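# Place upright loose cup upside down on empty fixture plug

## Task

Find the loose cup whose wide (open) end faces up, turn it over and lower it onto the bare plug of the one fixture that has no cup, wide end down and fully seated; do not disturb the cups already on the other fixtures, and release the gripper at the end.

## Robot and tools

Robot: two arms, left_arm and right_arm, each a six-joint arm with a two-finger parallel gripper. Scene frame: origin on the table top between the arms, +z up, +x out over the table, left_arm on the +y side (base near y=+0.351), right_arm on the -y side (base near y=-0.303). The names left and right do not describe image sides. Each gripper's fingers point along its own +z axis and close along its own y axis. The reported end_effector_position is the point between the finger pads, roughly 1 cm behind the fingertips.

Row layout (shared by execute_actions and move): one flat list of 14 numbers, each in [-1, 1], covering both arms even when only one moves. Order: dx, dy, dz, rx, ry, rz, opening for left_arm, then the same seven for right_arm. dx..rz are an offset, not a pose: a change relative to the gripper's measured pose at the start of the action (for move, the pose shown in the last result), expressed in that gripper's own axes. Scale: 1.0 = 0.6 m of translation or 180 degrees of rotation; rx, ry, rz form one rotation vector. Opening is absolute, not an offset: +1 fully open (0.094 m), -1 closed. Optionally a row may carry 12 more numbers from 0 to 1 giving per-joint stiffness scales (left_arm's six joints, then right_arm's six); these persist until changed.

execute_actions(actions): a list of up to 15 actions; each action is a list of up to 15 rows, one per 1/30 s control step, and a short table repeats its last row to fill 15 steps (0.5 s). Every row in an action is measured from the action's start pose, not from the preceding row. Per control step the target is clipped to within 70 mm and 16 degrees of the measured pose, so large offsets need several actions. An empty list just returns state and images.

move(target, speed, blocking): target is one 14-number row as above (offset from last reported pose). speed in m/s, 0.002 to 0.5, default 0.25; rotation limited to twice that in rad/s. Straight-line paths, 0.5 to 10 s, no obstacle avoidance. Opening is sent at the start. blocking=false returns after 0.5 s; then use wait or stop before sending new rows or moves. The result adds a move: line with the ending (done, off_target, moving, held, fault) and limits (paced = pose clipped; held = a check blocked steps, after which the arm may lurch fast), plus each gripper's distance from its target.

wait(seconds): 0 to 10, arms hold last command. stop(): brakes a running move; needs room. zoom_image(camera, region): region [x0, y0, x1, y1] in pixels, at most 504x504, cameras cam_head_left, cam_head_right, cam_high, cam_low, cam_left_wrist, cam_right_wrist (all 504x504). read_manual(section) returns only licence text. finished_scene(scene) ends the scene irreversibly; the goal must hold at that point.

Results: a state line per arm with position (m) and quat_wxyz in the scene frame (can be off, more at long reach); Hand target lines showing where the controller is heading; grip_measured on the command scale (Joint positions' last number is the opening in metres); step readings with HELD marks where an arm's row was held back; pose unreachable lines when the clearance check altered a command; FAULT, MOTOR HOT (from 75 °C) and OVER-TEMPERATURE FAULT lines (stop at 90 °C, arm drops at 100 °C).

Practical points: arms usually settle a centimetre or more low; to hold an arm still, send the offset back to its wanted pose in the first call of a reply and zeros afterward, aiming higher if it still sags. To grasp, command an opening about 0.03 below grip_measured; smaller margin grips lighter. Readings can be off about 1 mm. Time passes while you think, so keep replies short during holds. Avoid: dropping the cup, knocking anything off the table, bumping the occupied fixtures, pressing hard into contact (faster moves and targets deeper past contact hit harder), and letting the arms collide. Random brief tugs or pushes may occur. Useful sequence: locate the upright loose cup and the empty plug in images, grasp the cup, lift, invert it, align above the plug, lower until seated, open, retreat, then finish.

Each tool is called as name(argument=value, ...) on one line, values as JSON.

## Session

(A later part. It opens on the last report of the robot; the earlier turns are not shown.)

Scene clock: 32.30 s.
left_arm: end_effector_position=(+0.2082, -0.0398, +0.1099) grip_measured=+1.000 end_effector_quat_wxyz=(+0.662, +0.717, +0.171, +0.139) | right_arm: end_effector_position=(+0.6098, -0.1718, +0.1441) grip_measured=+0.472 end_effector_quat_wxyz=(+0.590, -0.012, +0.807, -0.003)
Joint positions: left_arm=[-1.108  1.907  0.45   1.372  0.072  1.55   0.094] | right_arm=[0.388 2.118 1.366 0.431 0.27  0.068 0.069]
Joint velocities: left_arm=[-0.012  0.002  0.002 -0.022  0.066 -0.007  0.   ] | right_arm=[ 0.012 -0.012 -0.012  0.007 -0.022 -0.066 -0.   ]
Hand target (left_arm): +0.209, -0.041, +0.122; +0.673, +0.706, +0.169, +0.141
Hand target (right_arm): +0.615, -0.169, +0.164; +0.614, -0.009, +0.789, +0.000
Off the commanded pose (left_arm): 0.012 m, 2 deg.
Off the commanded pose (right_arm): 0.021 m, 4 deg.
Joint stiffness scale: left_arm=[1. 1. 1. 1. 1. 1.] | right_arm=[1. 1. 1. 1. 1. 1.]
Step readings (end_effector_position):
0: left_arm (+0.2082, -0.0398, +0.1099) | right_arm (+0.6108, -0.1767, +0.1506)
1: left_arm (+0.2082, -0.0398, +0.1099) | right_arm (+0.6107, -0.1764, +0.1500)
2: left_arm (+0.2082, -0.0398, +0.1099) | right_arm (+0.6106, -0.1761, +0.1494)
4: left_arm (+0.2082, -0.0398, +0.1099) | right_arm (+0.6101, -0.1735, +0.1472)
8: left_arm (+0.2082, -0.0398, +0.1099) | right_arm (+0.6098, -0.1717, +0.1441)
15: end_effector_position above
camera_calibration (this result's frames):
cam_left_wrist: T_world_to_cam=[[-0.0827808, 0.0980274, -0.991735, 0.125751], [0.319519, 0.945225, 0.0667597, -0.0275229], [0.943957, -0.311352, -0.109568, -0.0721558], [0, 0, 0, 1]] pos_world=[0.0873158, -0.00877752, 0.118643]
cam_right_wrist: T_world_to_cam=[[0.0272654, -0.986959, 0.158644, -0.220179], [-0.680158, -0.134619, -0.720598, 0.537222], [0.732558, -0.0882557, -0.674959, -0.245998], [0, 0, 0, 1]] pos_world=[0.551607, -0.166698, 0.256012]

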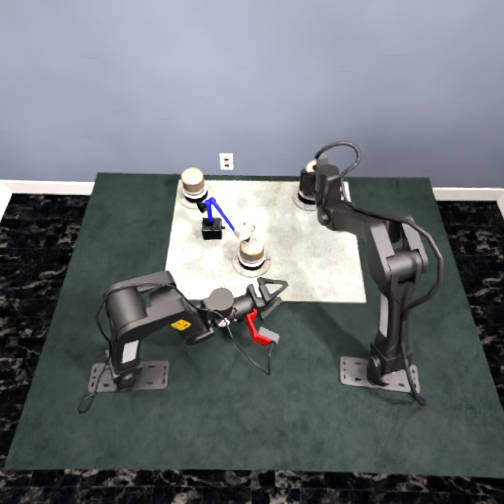

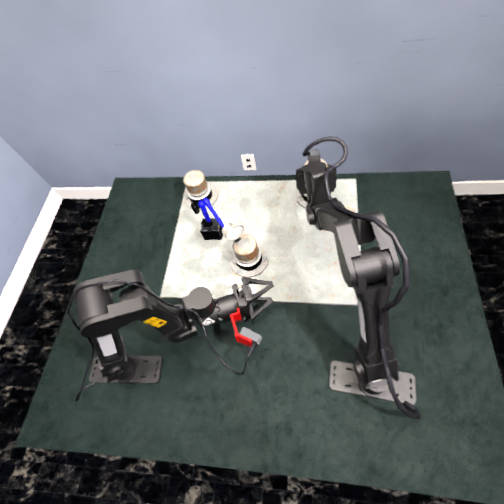

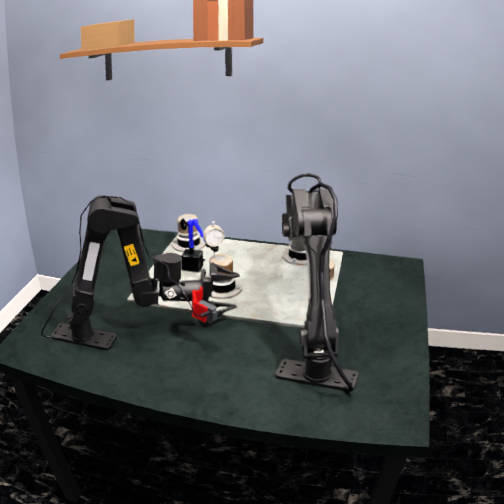

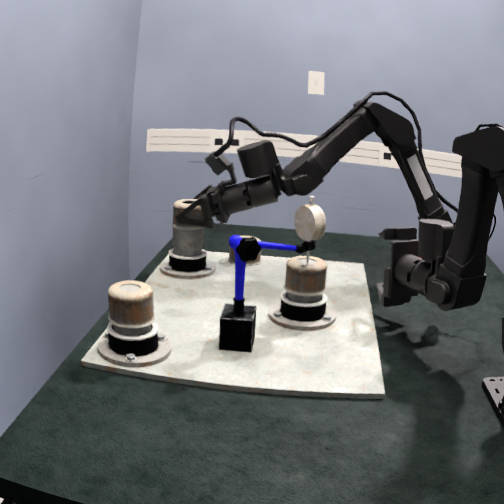

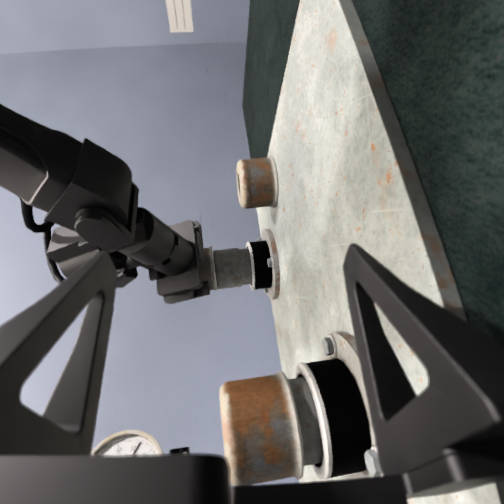

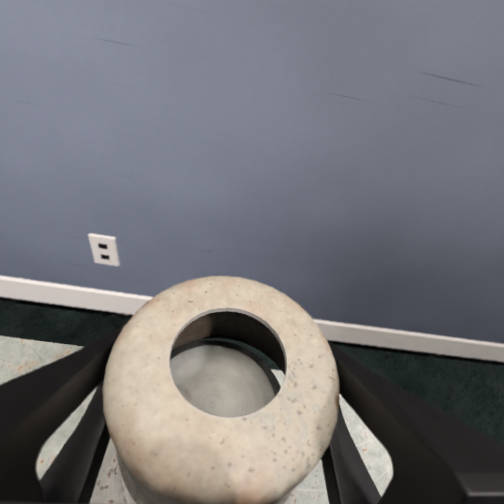

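Needs ~+4 mm x; lowering target at x .616 should bring it.

execute_actions(actions=[[[0,0.02,0,-0.01,0,0,1,-0.026,0.002,0.002,0,-0.02,0.005,0.42],[0,0.02,0,-0.01,0,0,1,-0.022,0.002,0.004,0,-0.02,0.005,0.42],[0,0.02,0,-0.01,0,0,1,-0.018,0.002,0.005,0,-0.02,0.005,0.42],[0,0.02,0,-0.01,0,0,1,-0.014,0.002,0.006,0,-0.02,0.005,0.42],[0,0.02,0,-0.01,0,0,1,-0.01,0.002,0.007,0,-0.02,0.005,0.42],[0,0.02,0,-0.01,0,0,1,-0.006,0.002,0.009,0,-0.02,0.005,0.42],[0,0.02,0,-0.01,0,0,1,-0.003,0.002,0.01,0,-0.02,0.005,0.42]]])

zoom_image(camera="cam_low", region=[140, 160, 260, 280])

Scene clock: 33.97 s.
left_arm: end_effector_position=(+0.2082, -0.0398, +0.1099) grip_measured=+1.000 end_effector_quat_wxyz=(+0.662, +0.717, +0.171, +0.139) | right_arm: end_effector_position=(+0.6138, -0.1697, +0.1384) grip_measured=+0.472 end_effector_quat_wxyz=(+0.597, -0.012, +0.802, +0.001)
Joint positions: left_arm=[-1.108  1.907  0.45   1.372  0.072  1.55   0.094] | right_arm=[0.388 2.147 1.366 0.479 0.267 0.068 0.069]
Joint velocities: left_arm=[-0.007 -0.012  0.002  0.007  0.037 -0.022  0.   ] | right_arm=[ 0.002 -0.007 -0.007 -0.081 -0.037 -0.007 -0.   ]
Hand target (left_arm): +0.209, -0.041, +0.122; +0.673, +0.706, +0.169, +0.141
Hand target (right_arm): +0.616, -0.171, +0.144; +0.614, -0.006, +0.789, +0.002
Off the commanded pose (left_arm): 0.012 m, 2 deg.
Off the commanded pose (right_arm): 0.006 m, 3 deg.
Joint stiffness scale: left_arm=[1. 1. 1. 1. 1. 1.] | right_arm=[1. 1. 1. 1. 1. 1.]
Step readings (end_effector_position):
0: left_arm (+0.2082, -0.0398, +0.1099) | right_arm (+0.6098, -0.1718, +0.1441)
1: left_arm (+0.2082, -0.0398, +0.1099) | right_arm (+0.6099, -0.1717, +0.1444)
2: left_arm (+0.2082, -0.0398, +0.1099) | right_arm (+0.6101, -0.1717, +0.1442)
4: left_arm (+0.2082, -0.0398, +0.1099) | right_arm (+0.6112, -0.1713, +0.1440)
8: left_arm (+0.2082, -0.0398, +0.1099) | right_arm (+0.6135, -0.1701, +0.1391)
15: end_effector_position above
camera_calibration (this result's frames):
cam_left_wrist: T_world_to_cam=[[-0.0827808, 0.0980274, -0.991735, 0.125751], [0.319519, 0.945225, 0.0667597, -0.0275229], [0.943957, -0.311352, -0.109568, -0.0721558], [0, 0, 0, 1]] pos_world=[0.0873158, -0.00877752, 0.118643]
cam_right_wrist: T_world_to_cam=[[0.0278565, -0.987969, 0.152122, -0.216967], [-0.666104, -0.131817, -0.734118, 0.529798], [0.745338, -0.0808793, -0.661762, -0.261032], [0, 0, 0, 1]] pos_world=[0.553502, -0.165632, 0.249199]

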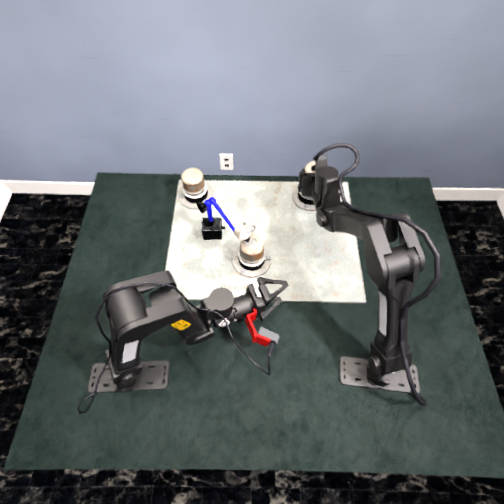

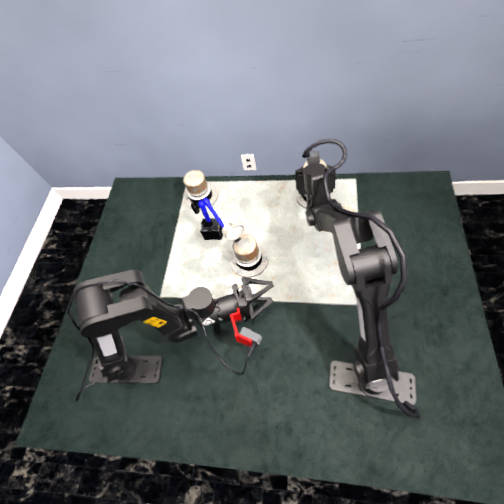

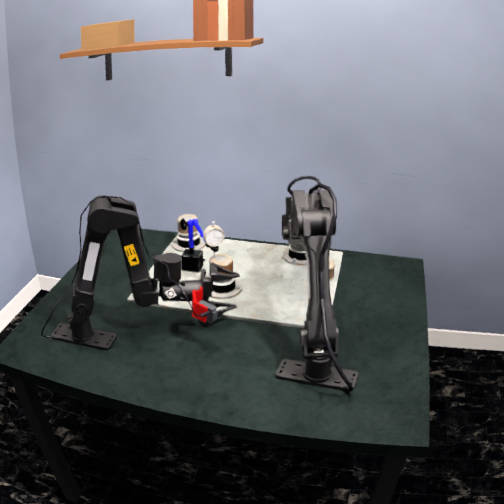

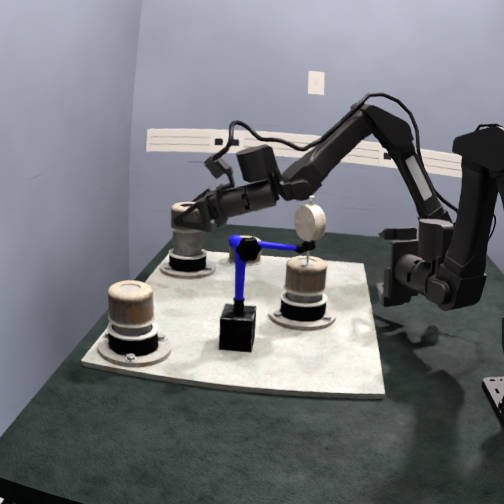

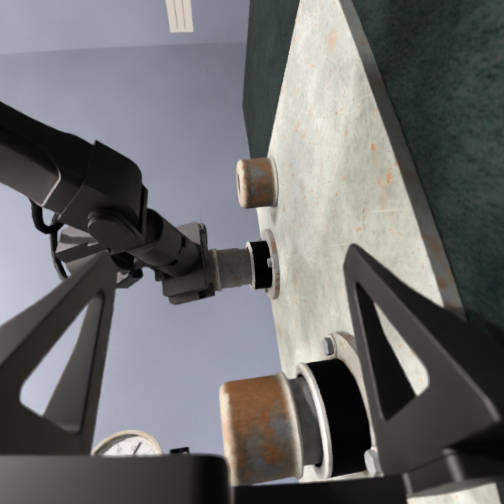

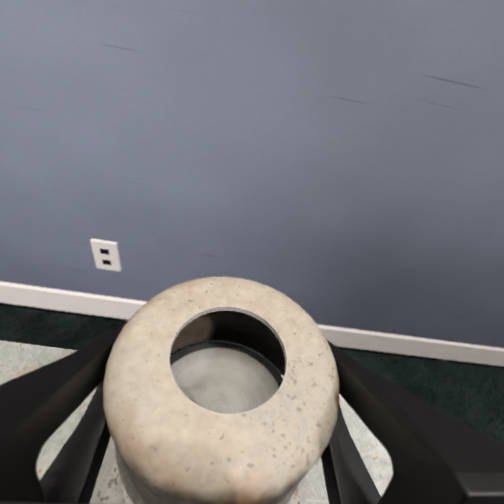

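Region (140, 160, 260, 280) of cam_low's 504x504 image, scaled by 4.200, with more detail than that image has.

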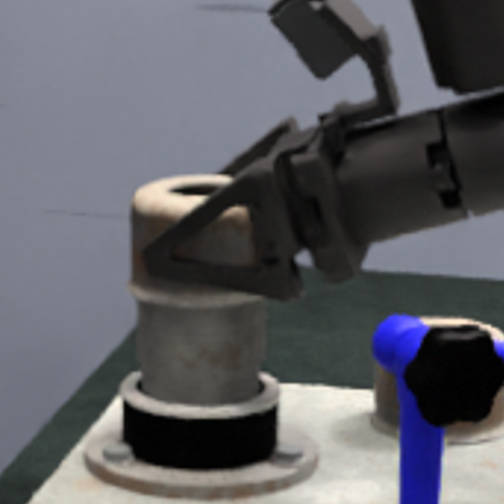

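move(target=[0,0.02,0,-0.01,0,0,1,0.07,-0.002,0.013,0,-0.008,0.005,0.42], speed=0.03)

Scene clock: 36.10 s.
left_arm: end_effector_position=(+0.2082, -0.0398, +0.1099) grip_measured=+1.000 end_effector_quat_wxyz=(+0.662, +0.717, +0.171, +0.139) | right_arm: end_effector_position=(+0.6124, -0.1696, +0.1035) grip_measured=+0.472 end_effector_quat_wxyz=(+0.610, -0.009, +0.793, +0.006)
Joint positions: left_arm=[-1.108  1.907  0.45   1.372  0.072  1.55   0.094] | right_arm=[0.388 2.227 1.302 0.656 0.264 0.069 0.069]
Joint velocities: left_arm=[ 0.002 -0.002  0.012 -0.081 -0.066 -0.022  0.   ] | right_arm=[ 0.017  0.007  0.002  0.007  0.051 -0.066 -0.001]
Hand target (left_arm): +0.209, -0.041, +0.122; +0.673, +0.706, +0.168, +0.141
Hand target (right_arm): +0.609, -0.172, +0.096; +0.607, -0.005, +0.795, +0.006
Off the commanded pose (left_arm): 0.012 m, 2 deg.
Off the commanded pose (right_arm): 0.008 m, 1 deg.
Joint stiffness scale: left_arm=[1. 1. 1. 1. 1. 1.] | right_arm=[1. 1. 1. 1. 1. 1.]
move: off_target (left_arm)
camera_calibration (this result's frames):
cam_left_wrist: T_world_to_cam=[[-0.0824367, 0.098191, -0.991747, 0.125687], [0.319527, 0.945204, 0.0670228, -0.0275543], [0.943984, -0.311365, -0.109294, -0.0721921], [0, 0, 0, 1]] pos_world=[0.0873138, -0.008775, 0.118606]
cam_right_wrist: T_world_to_cam=[[0.025609, -0.989544, 0.141937, -0.209407], [-0.643152, -0.125006, -0.755466, 0.492565], [0.76531, -0.0719405, -0.639629, -0.296062], [0, 0, 0, 1]] pos_world=[0.548736, -0.166943, 0.212468]

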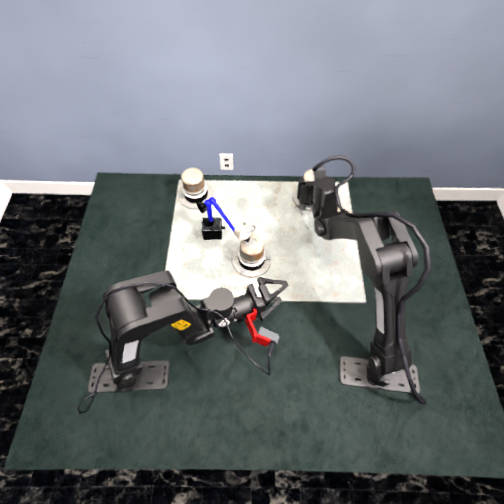

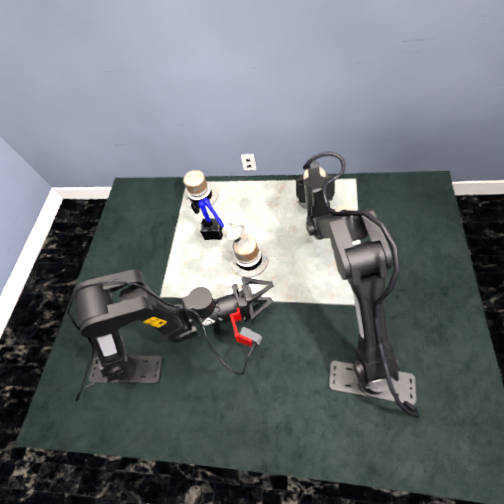

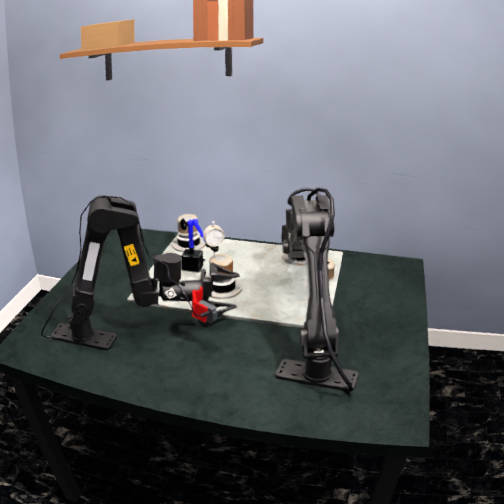

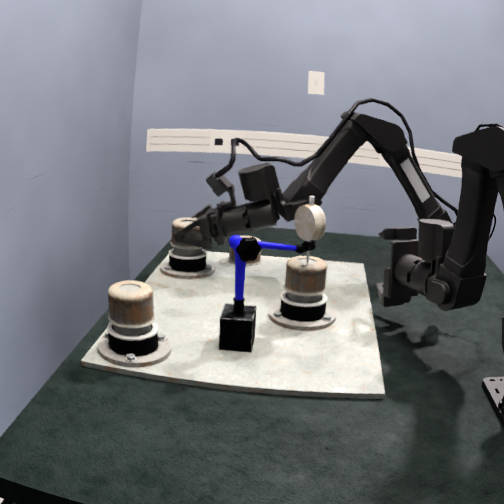

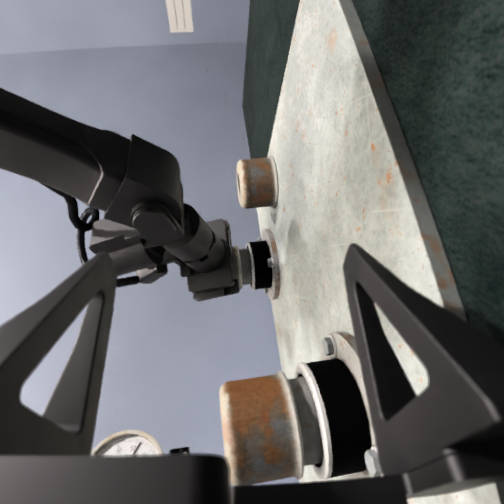

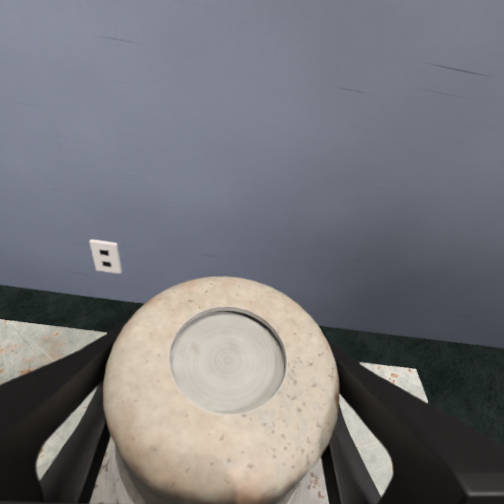

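move(target=[0,0.02,0,-0.01,0,0,1,0.02,0,0.005,0,0,0,0.42], speed=0.03)

execute_actions(actions=[[[0,0,0,0,0,0,1,-0.005,0,0,0,0,0,1]]])

move(target=[0,0,0,0,0,0,1,-0.1,0,-0.15,0,0,0,1], speed=0.15)

zoom_image(camera="cam_low", region=[120,150,280,310])

Scene clock: 39.50 s.
left_arm: end_effector_position=(+0.2082, -0.0398, +0.1099) grip_measured=+1.000 end_effector_quat_wxyz=(+0.662, +0.717, +0.170, +0.139) | right_arm: end_effector_position=(+0.6129, -0.1698, +0.1013) grip_measured=+0.472 end_effector_quat_wxyz=(+0.610, -0.009, +0.792, +0.005)
Joint positions: left_arm=[-1.108  1.907  0.45   1.372  0.072  1.551  0.094] | right_arm=[0.388 2.235 1.302 0.666 0.266 0.069 0.069]
Joint velocities: left_arm=[-0.007 -0.002 -0.002 -0.081 -0.022 -0.022  0.   ] | right_arm=[-0.012  0.002  0.012 -0.037  0.037 -0.007  0.   ]
Hand target (left_arm): +0.209, -0.041, +0.122; +0.673, +0.706, +0.168, +0.142
Hand target (right_arm): +0.612, -0.170, +0.092; +0.610, -0.009, +0.793, +0.006
Off the commanded pose (left_arm): 0.012 m, 2 deg.
Off the commanded pose (right_arm): 0.010 m, 0 deg.
Joint stiffness scale: left_arm=[1. 1. 1. 1. 1. 1.] | right_arm=[1. 1. 1. 1. 1. 1.]
move: off_target (left_arm)
camera_calibration (this result's frames):
cam_left_wrist: T_world_to_cam=[[-0.0820926, 0.0983545, -0.99176, 0.125623], [0.319535, 0.945183, 0.067286, -0.0275857], [0.944012, -0.311378, -0.10902, -0.0722285], [0, 0, 0, 1]] pos_world=[0.0873118, -0.00877248, 0.11857]
cam_right_wrist: T_world_to_cam=[[0.0238257, -0.98962, 0.14172, -0.208131], [-0.64159, -0.123851, -0.756983, 0.490628], [0.766678, -0.0728904, -0.637881, -0.299018], [0, 0, 0, 1]] pos_world=[0.548991, -0.167002, 0.210155]

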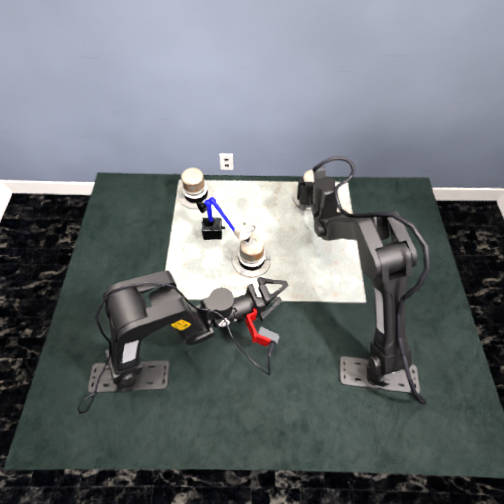

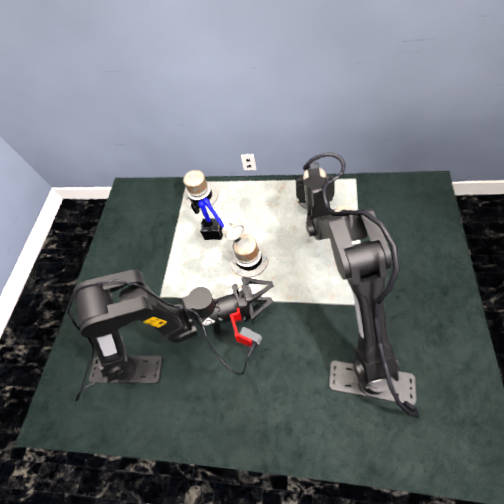

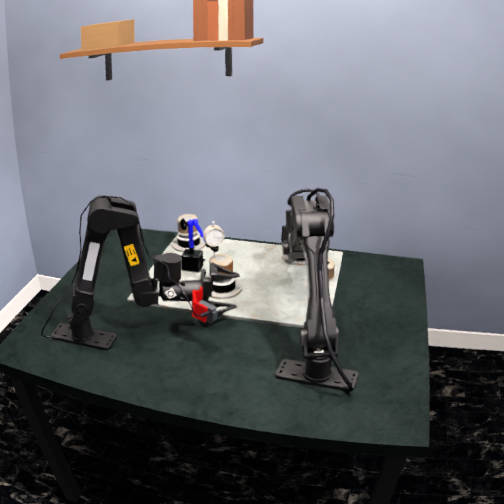

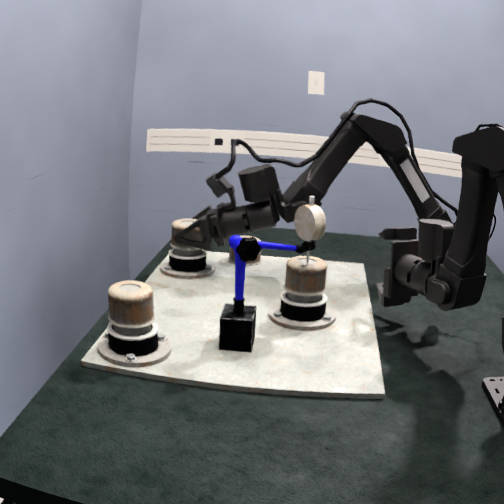

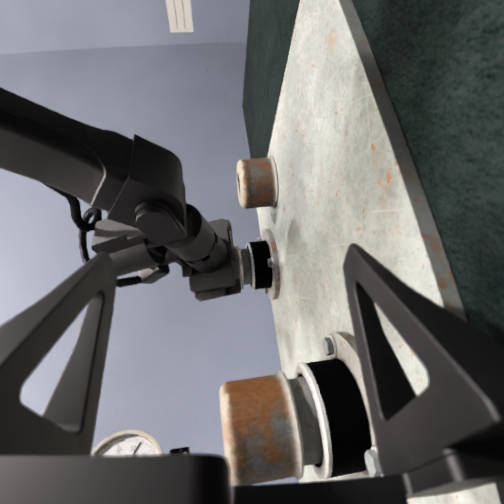

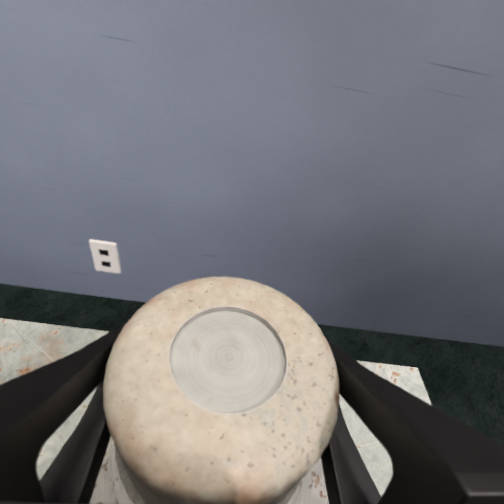

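Scene clock: 40.00 s.
left_arm: end_effector_position=(+0.2082, -0.0398, +0.1099) grip_measured=+1.000 end_effector_quat_wxyz=(+0.662, +0.717, +0.170, +0.139) | right_arm: end_effector_position=(+0.6128, -0.1698, +0.1012) grip_measured=+1.000 end_effector_quat_wxyz=(+0.610, -0.009, +0.792, +0.005)
Joint positions: left_arm=[-1.108  1.907  0.45   1.372  0.072  1.551  0.094] | right_arm=[0.388 2.235 1.302 0.666 0.266 0.069 0.094]
Joint velocities: left_arm=[ 0.002 -0.007  0.012 -0.022  0.037 -0.022  0.   ] | right_arm=[ 0.007 -0.017  0.012 -0.007 -0.022 -0.095  0.   ]
Hand target (left_arm): +0.208, -0.040, +0.110; +0.662, +0.717, +0.171, +0.139
Hand target (right_arm): +0.614, -0.170, +0.104; +0.610, -0.009, +0.792, +0.005
Off the commanded pose (left_arm): 0.000 m, 0 deg.
Off the commanded pose (right_arm): 0.003 m, 0 deg.
Joint stiffness scale: left_arm=[1. 1. 1. 1. 1. 1.] | right_arm=[1. 1. 1. 1. 1. 1.]
Step readings (end_effector_position):
0: left_arm (+0.2082, -0.0398, +0.1099) | right_arm (+0.6129, -0.1698, +0.1013)
1: left_arm (+0.2082, -0.0398, +0.1099) | right_arm (+0.6128, -0.1698, +0.1012)
2: left_arm (+0.2082, -0.0398, +0.1099) | right_arm (+0.6128, -0.1698, +0.1012)
4: left_arm (+0.2082, -0.0398, +0.1099) | right_arm (+0.6128, -0.1698, +0.1012)
8: left_arm (+0.2082, -0.0398, +0.1099) | right_arm (+0.6128, -0.1698, +0.1012)
15: end_effector_position above
camera_calibration (this result's frames):
cam_left_wrist: T_world_to_cam=[[-0.0817485, 0.0985181, -0.991772, 0.125559], [0.319543, 0.945161, 0.0675491, -0.027617], [0.944039, -0.311391, -0.108746, -0.0722648], [0, 0, 0, 1]] pos_world=[0.0873099, -0.00876995, 0.118533]
cam_right_wrist: T_world_to_cam=[[0.0239292, -0.989589, 0.141922, -0.208198], [-0.642142, -0.124019, -0.756487, 0.490721], [0.766212, -0.0730317, -0.638425, -0.29878], [0, 0, 0, 1]] pos_world=[0.549024, -0.166992, 0.210023]

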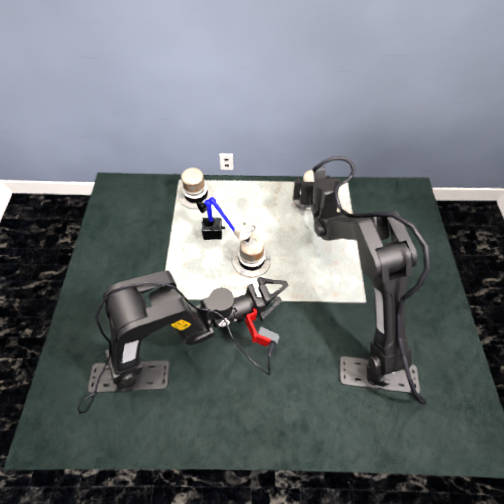

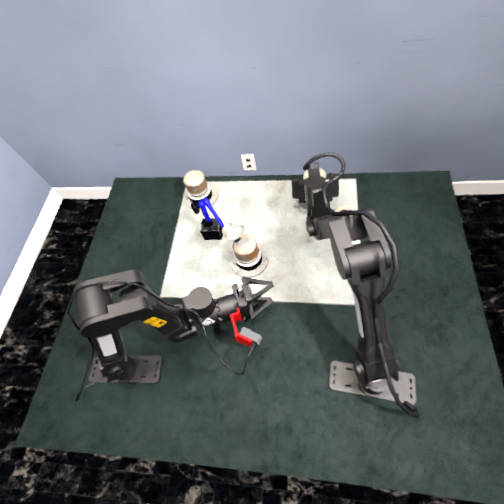

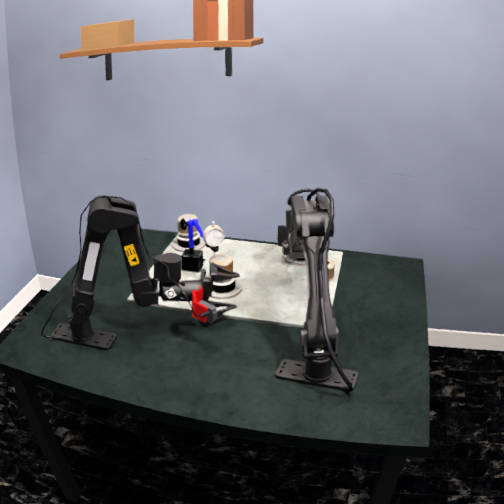

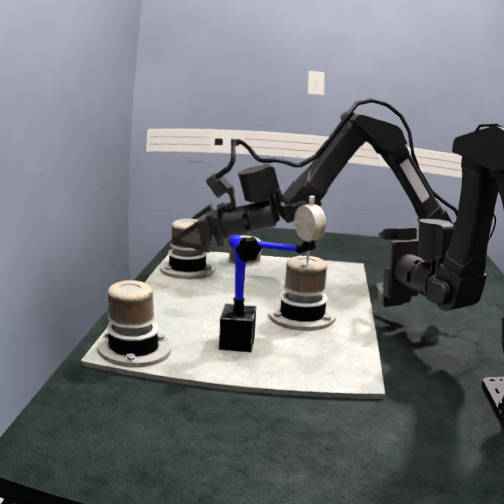

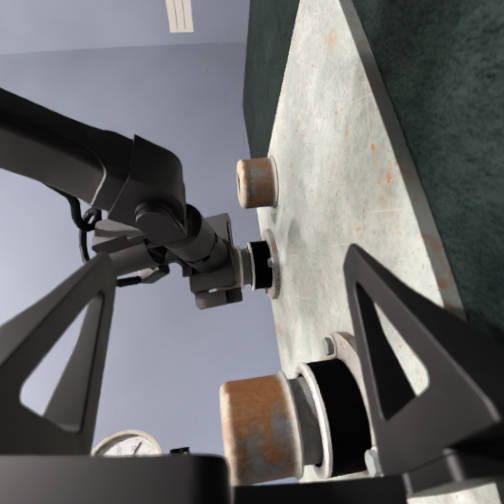

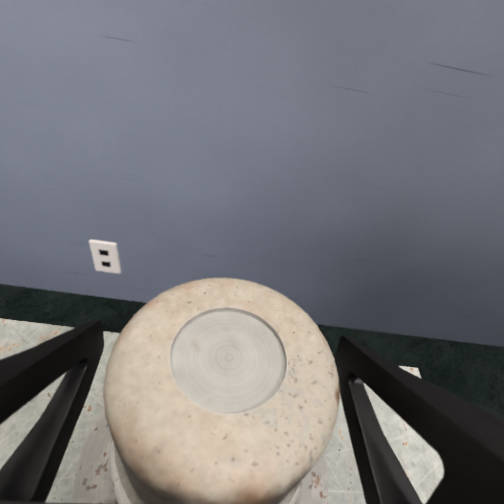

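Scene clock: 41.33 s.
left_arm: end_effector_position=(+0.2082, -0.0398, +0.1099) grip_measured=+1.000 end_effector_quat_wxyz=(+0.662, +0.717, +0.170, +0.140) | right_arm: end_effector_position=(+0.5490, -0.1731, +0.1898) grip_measured=+1.000 end_effector_quat_wxyz=(+0.622, -0.007, +0.783, +0.007)
Joint positions: left_arm=[-1.108  1.907  0.45   1.372  0.072  1.552  0.094] | right_arm=[0.43  1.856 1.097 0.519 0.308 0.076 0.094]
Joint velocities: left_arm=[ 0.002 -0.012 -0.002 -0.007 -0.022  0.037  0.   ] | right_arm=[ 0.007 -0.012  0.007  0.037 -0.007  0.007  0.   ]
Hand target (left_arm): +0.208, -0.040, +0.110; +0.662, +0.717, +0.170, +0.139
Hand target (right_arm): +0.542, -0.171, +0.182; +0.610, -0.009, +0.792, +0.005
Off the commanded pose (left_arm): 0.000 m, 0 deg.
Off the commanded pose (right_arm): 0.011 m, 2 deg.
Joint stiffness scale: left_arm=[1. 1. 1. 1. 1. 1.] | right_arm=[1. 1. 1. 1. 1. 1.]
move: off_target (right_arm)
camera_calibration (this result's frames):
cam_left_wrist: T_world_to_cam=[[-0.0810603, 0.0988451, -0.991796, 0.125432], [0.319558, 0.945118, 0.0680754, -0.0276797], [0.944093, -0.311418, -0.108198, -0.0723373], [0, 0, 0, 1]] pos_world=[0.087306, -0.00876487, 0.11846]
cam_right_wrist: T_world_to_cam=[[0.0188136, -0.990295, 0.137704, -0.219031], [-0.619571, -0.119644, -0.775769, 0.508419], [0.784715, -0.0707222, -0.615809, -0.207511], [0, 0, 0, 1]] pos_world=[0.481959, -0.170752, 0.29679]

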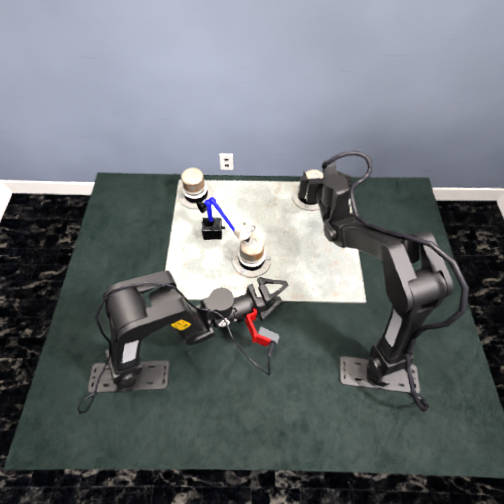

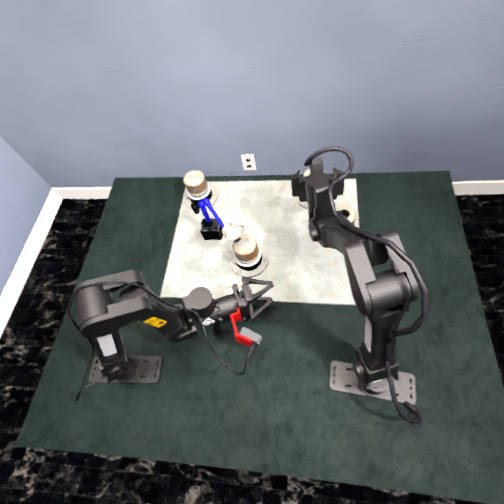

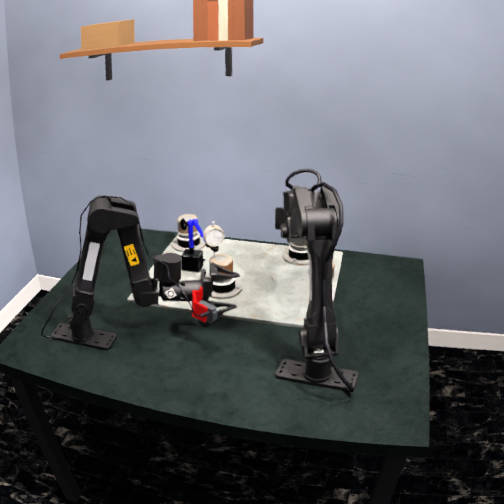

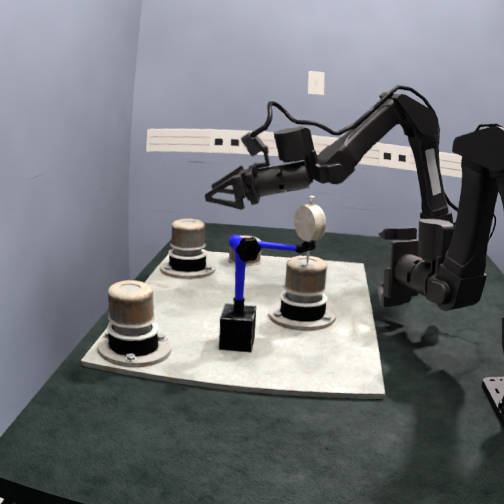

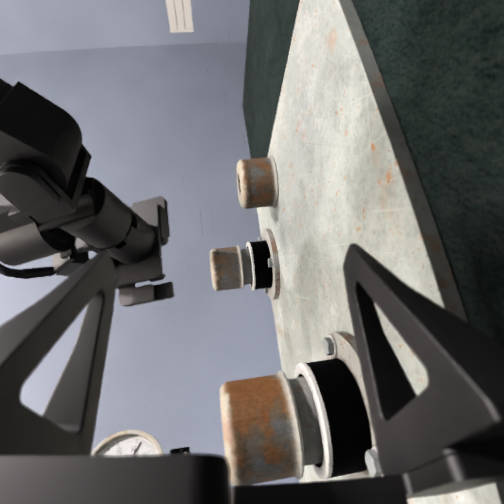

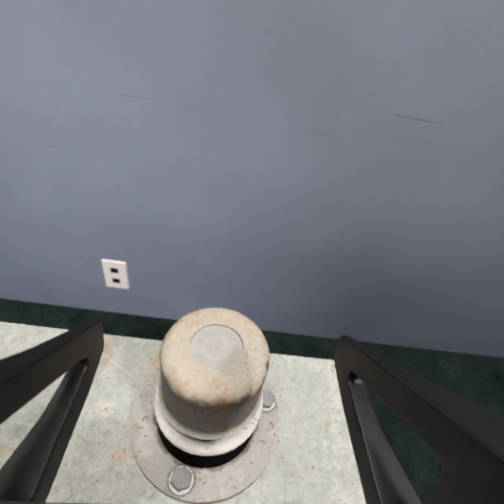

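Region (120, 150, 280, 310) of cam_low's 504x504 image, scaled by 3.150, with more detail than that image has.

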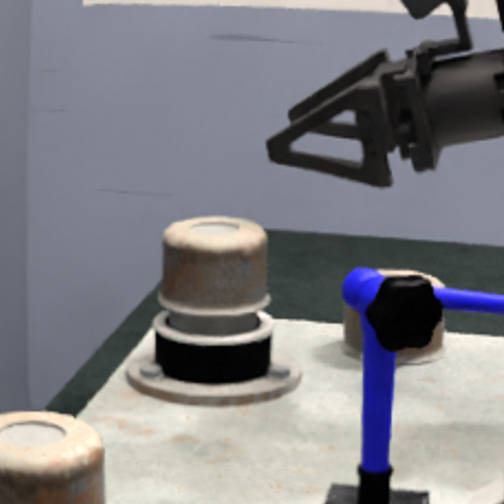

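finished_scene(scene=2)

The scene is finished: the task was done.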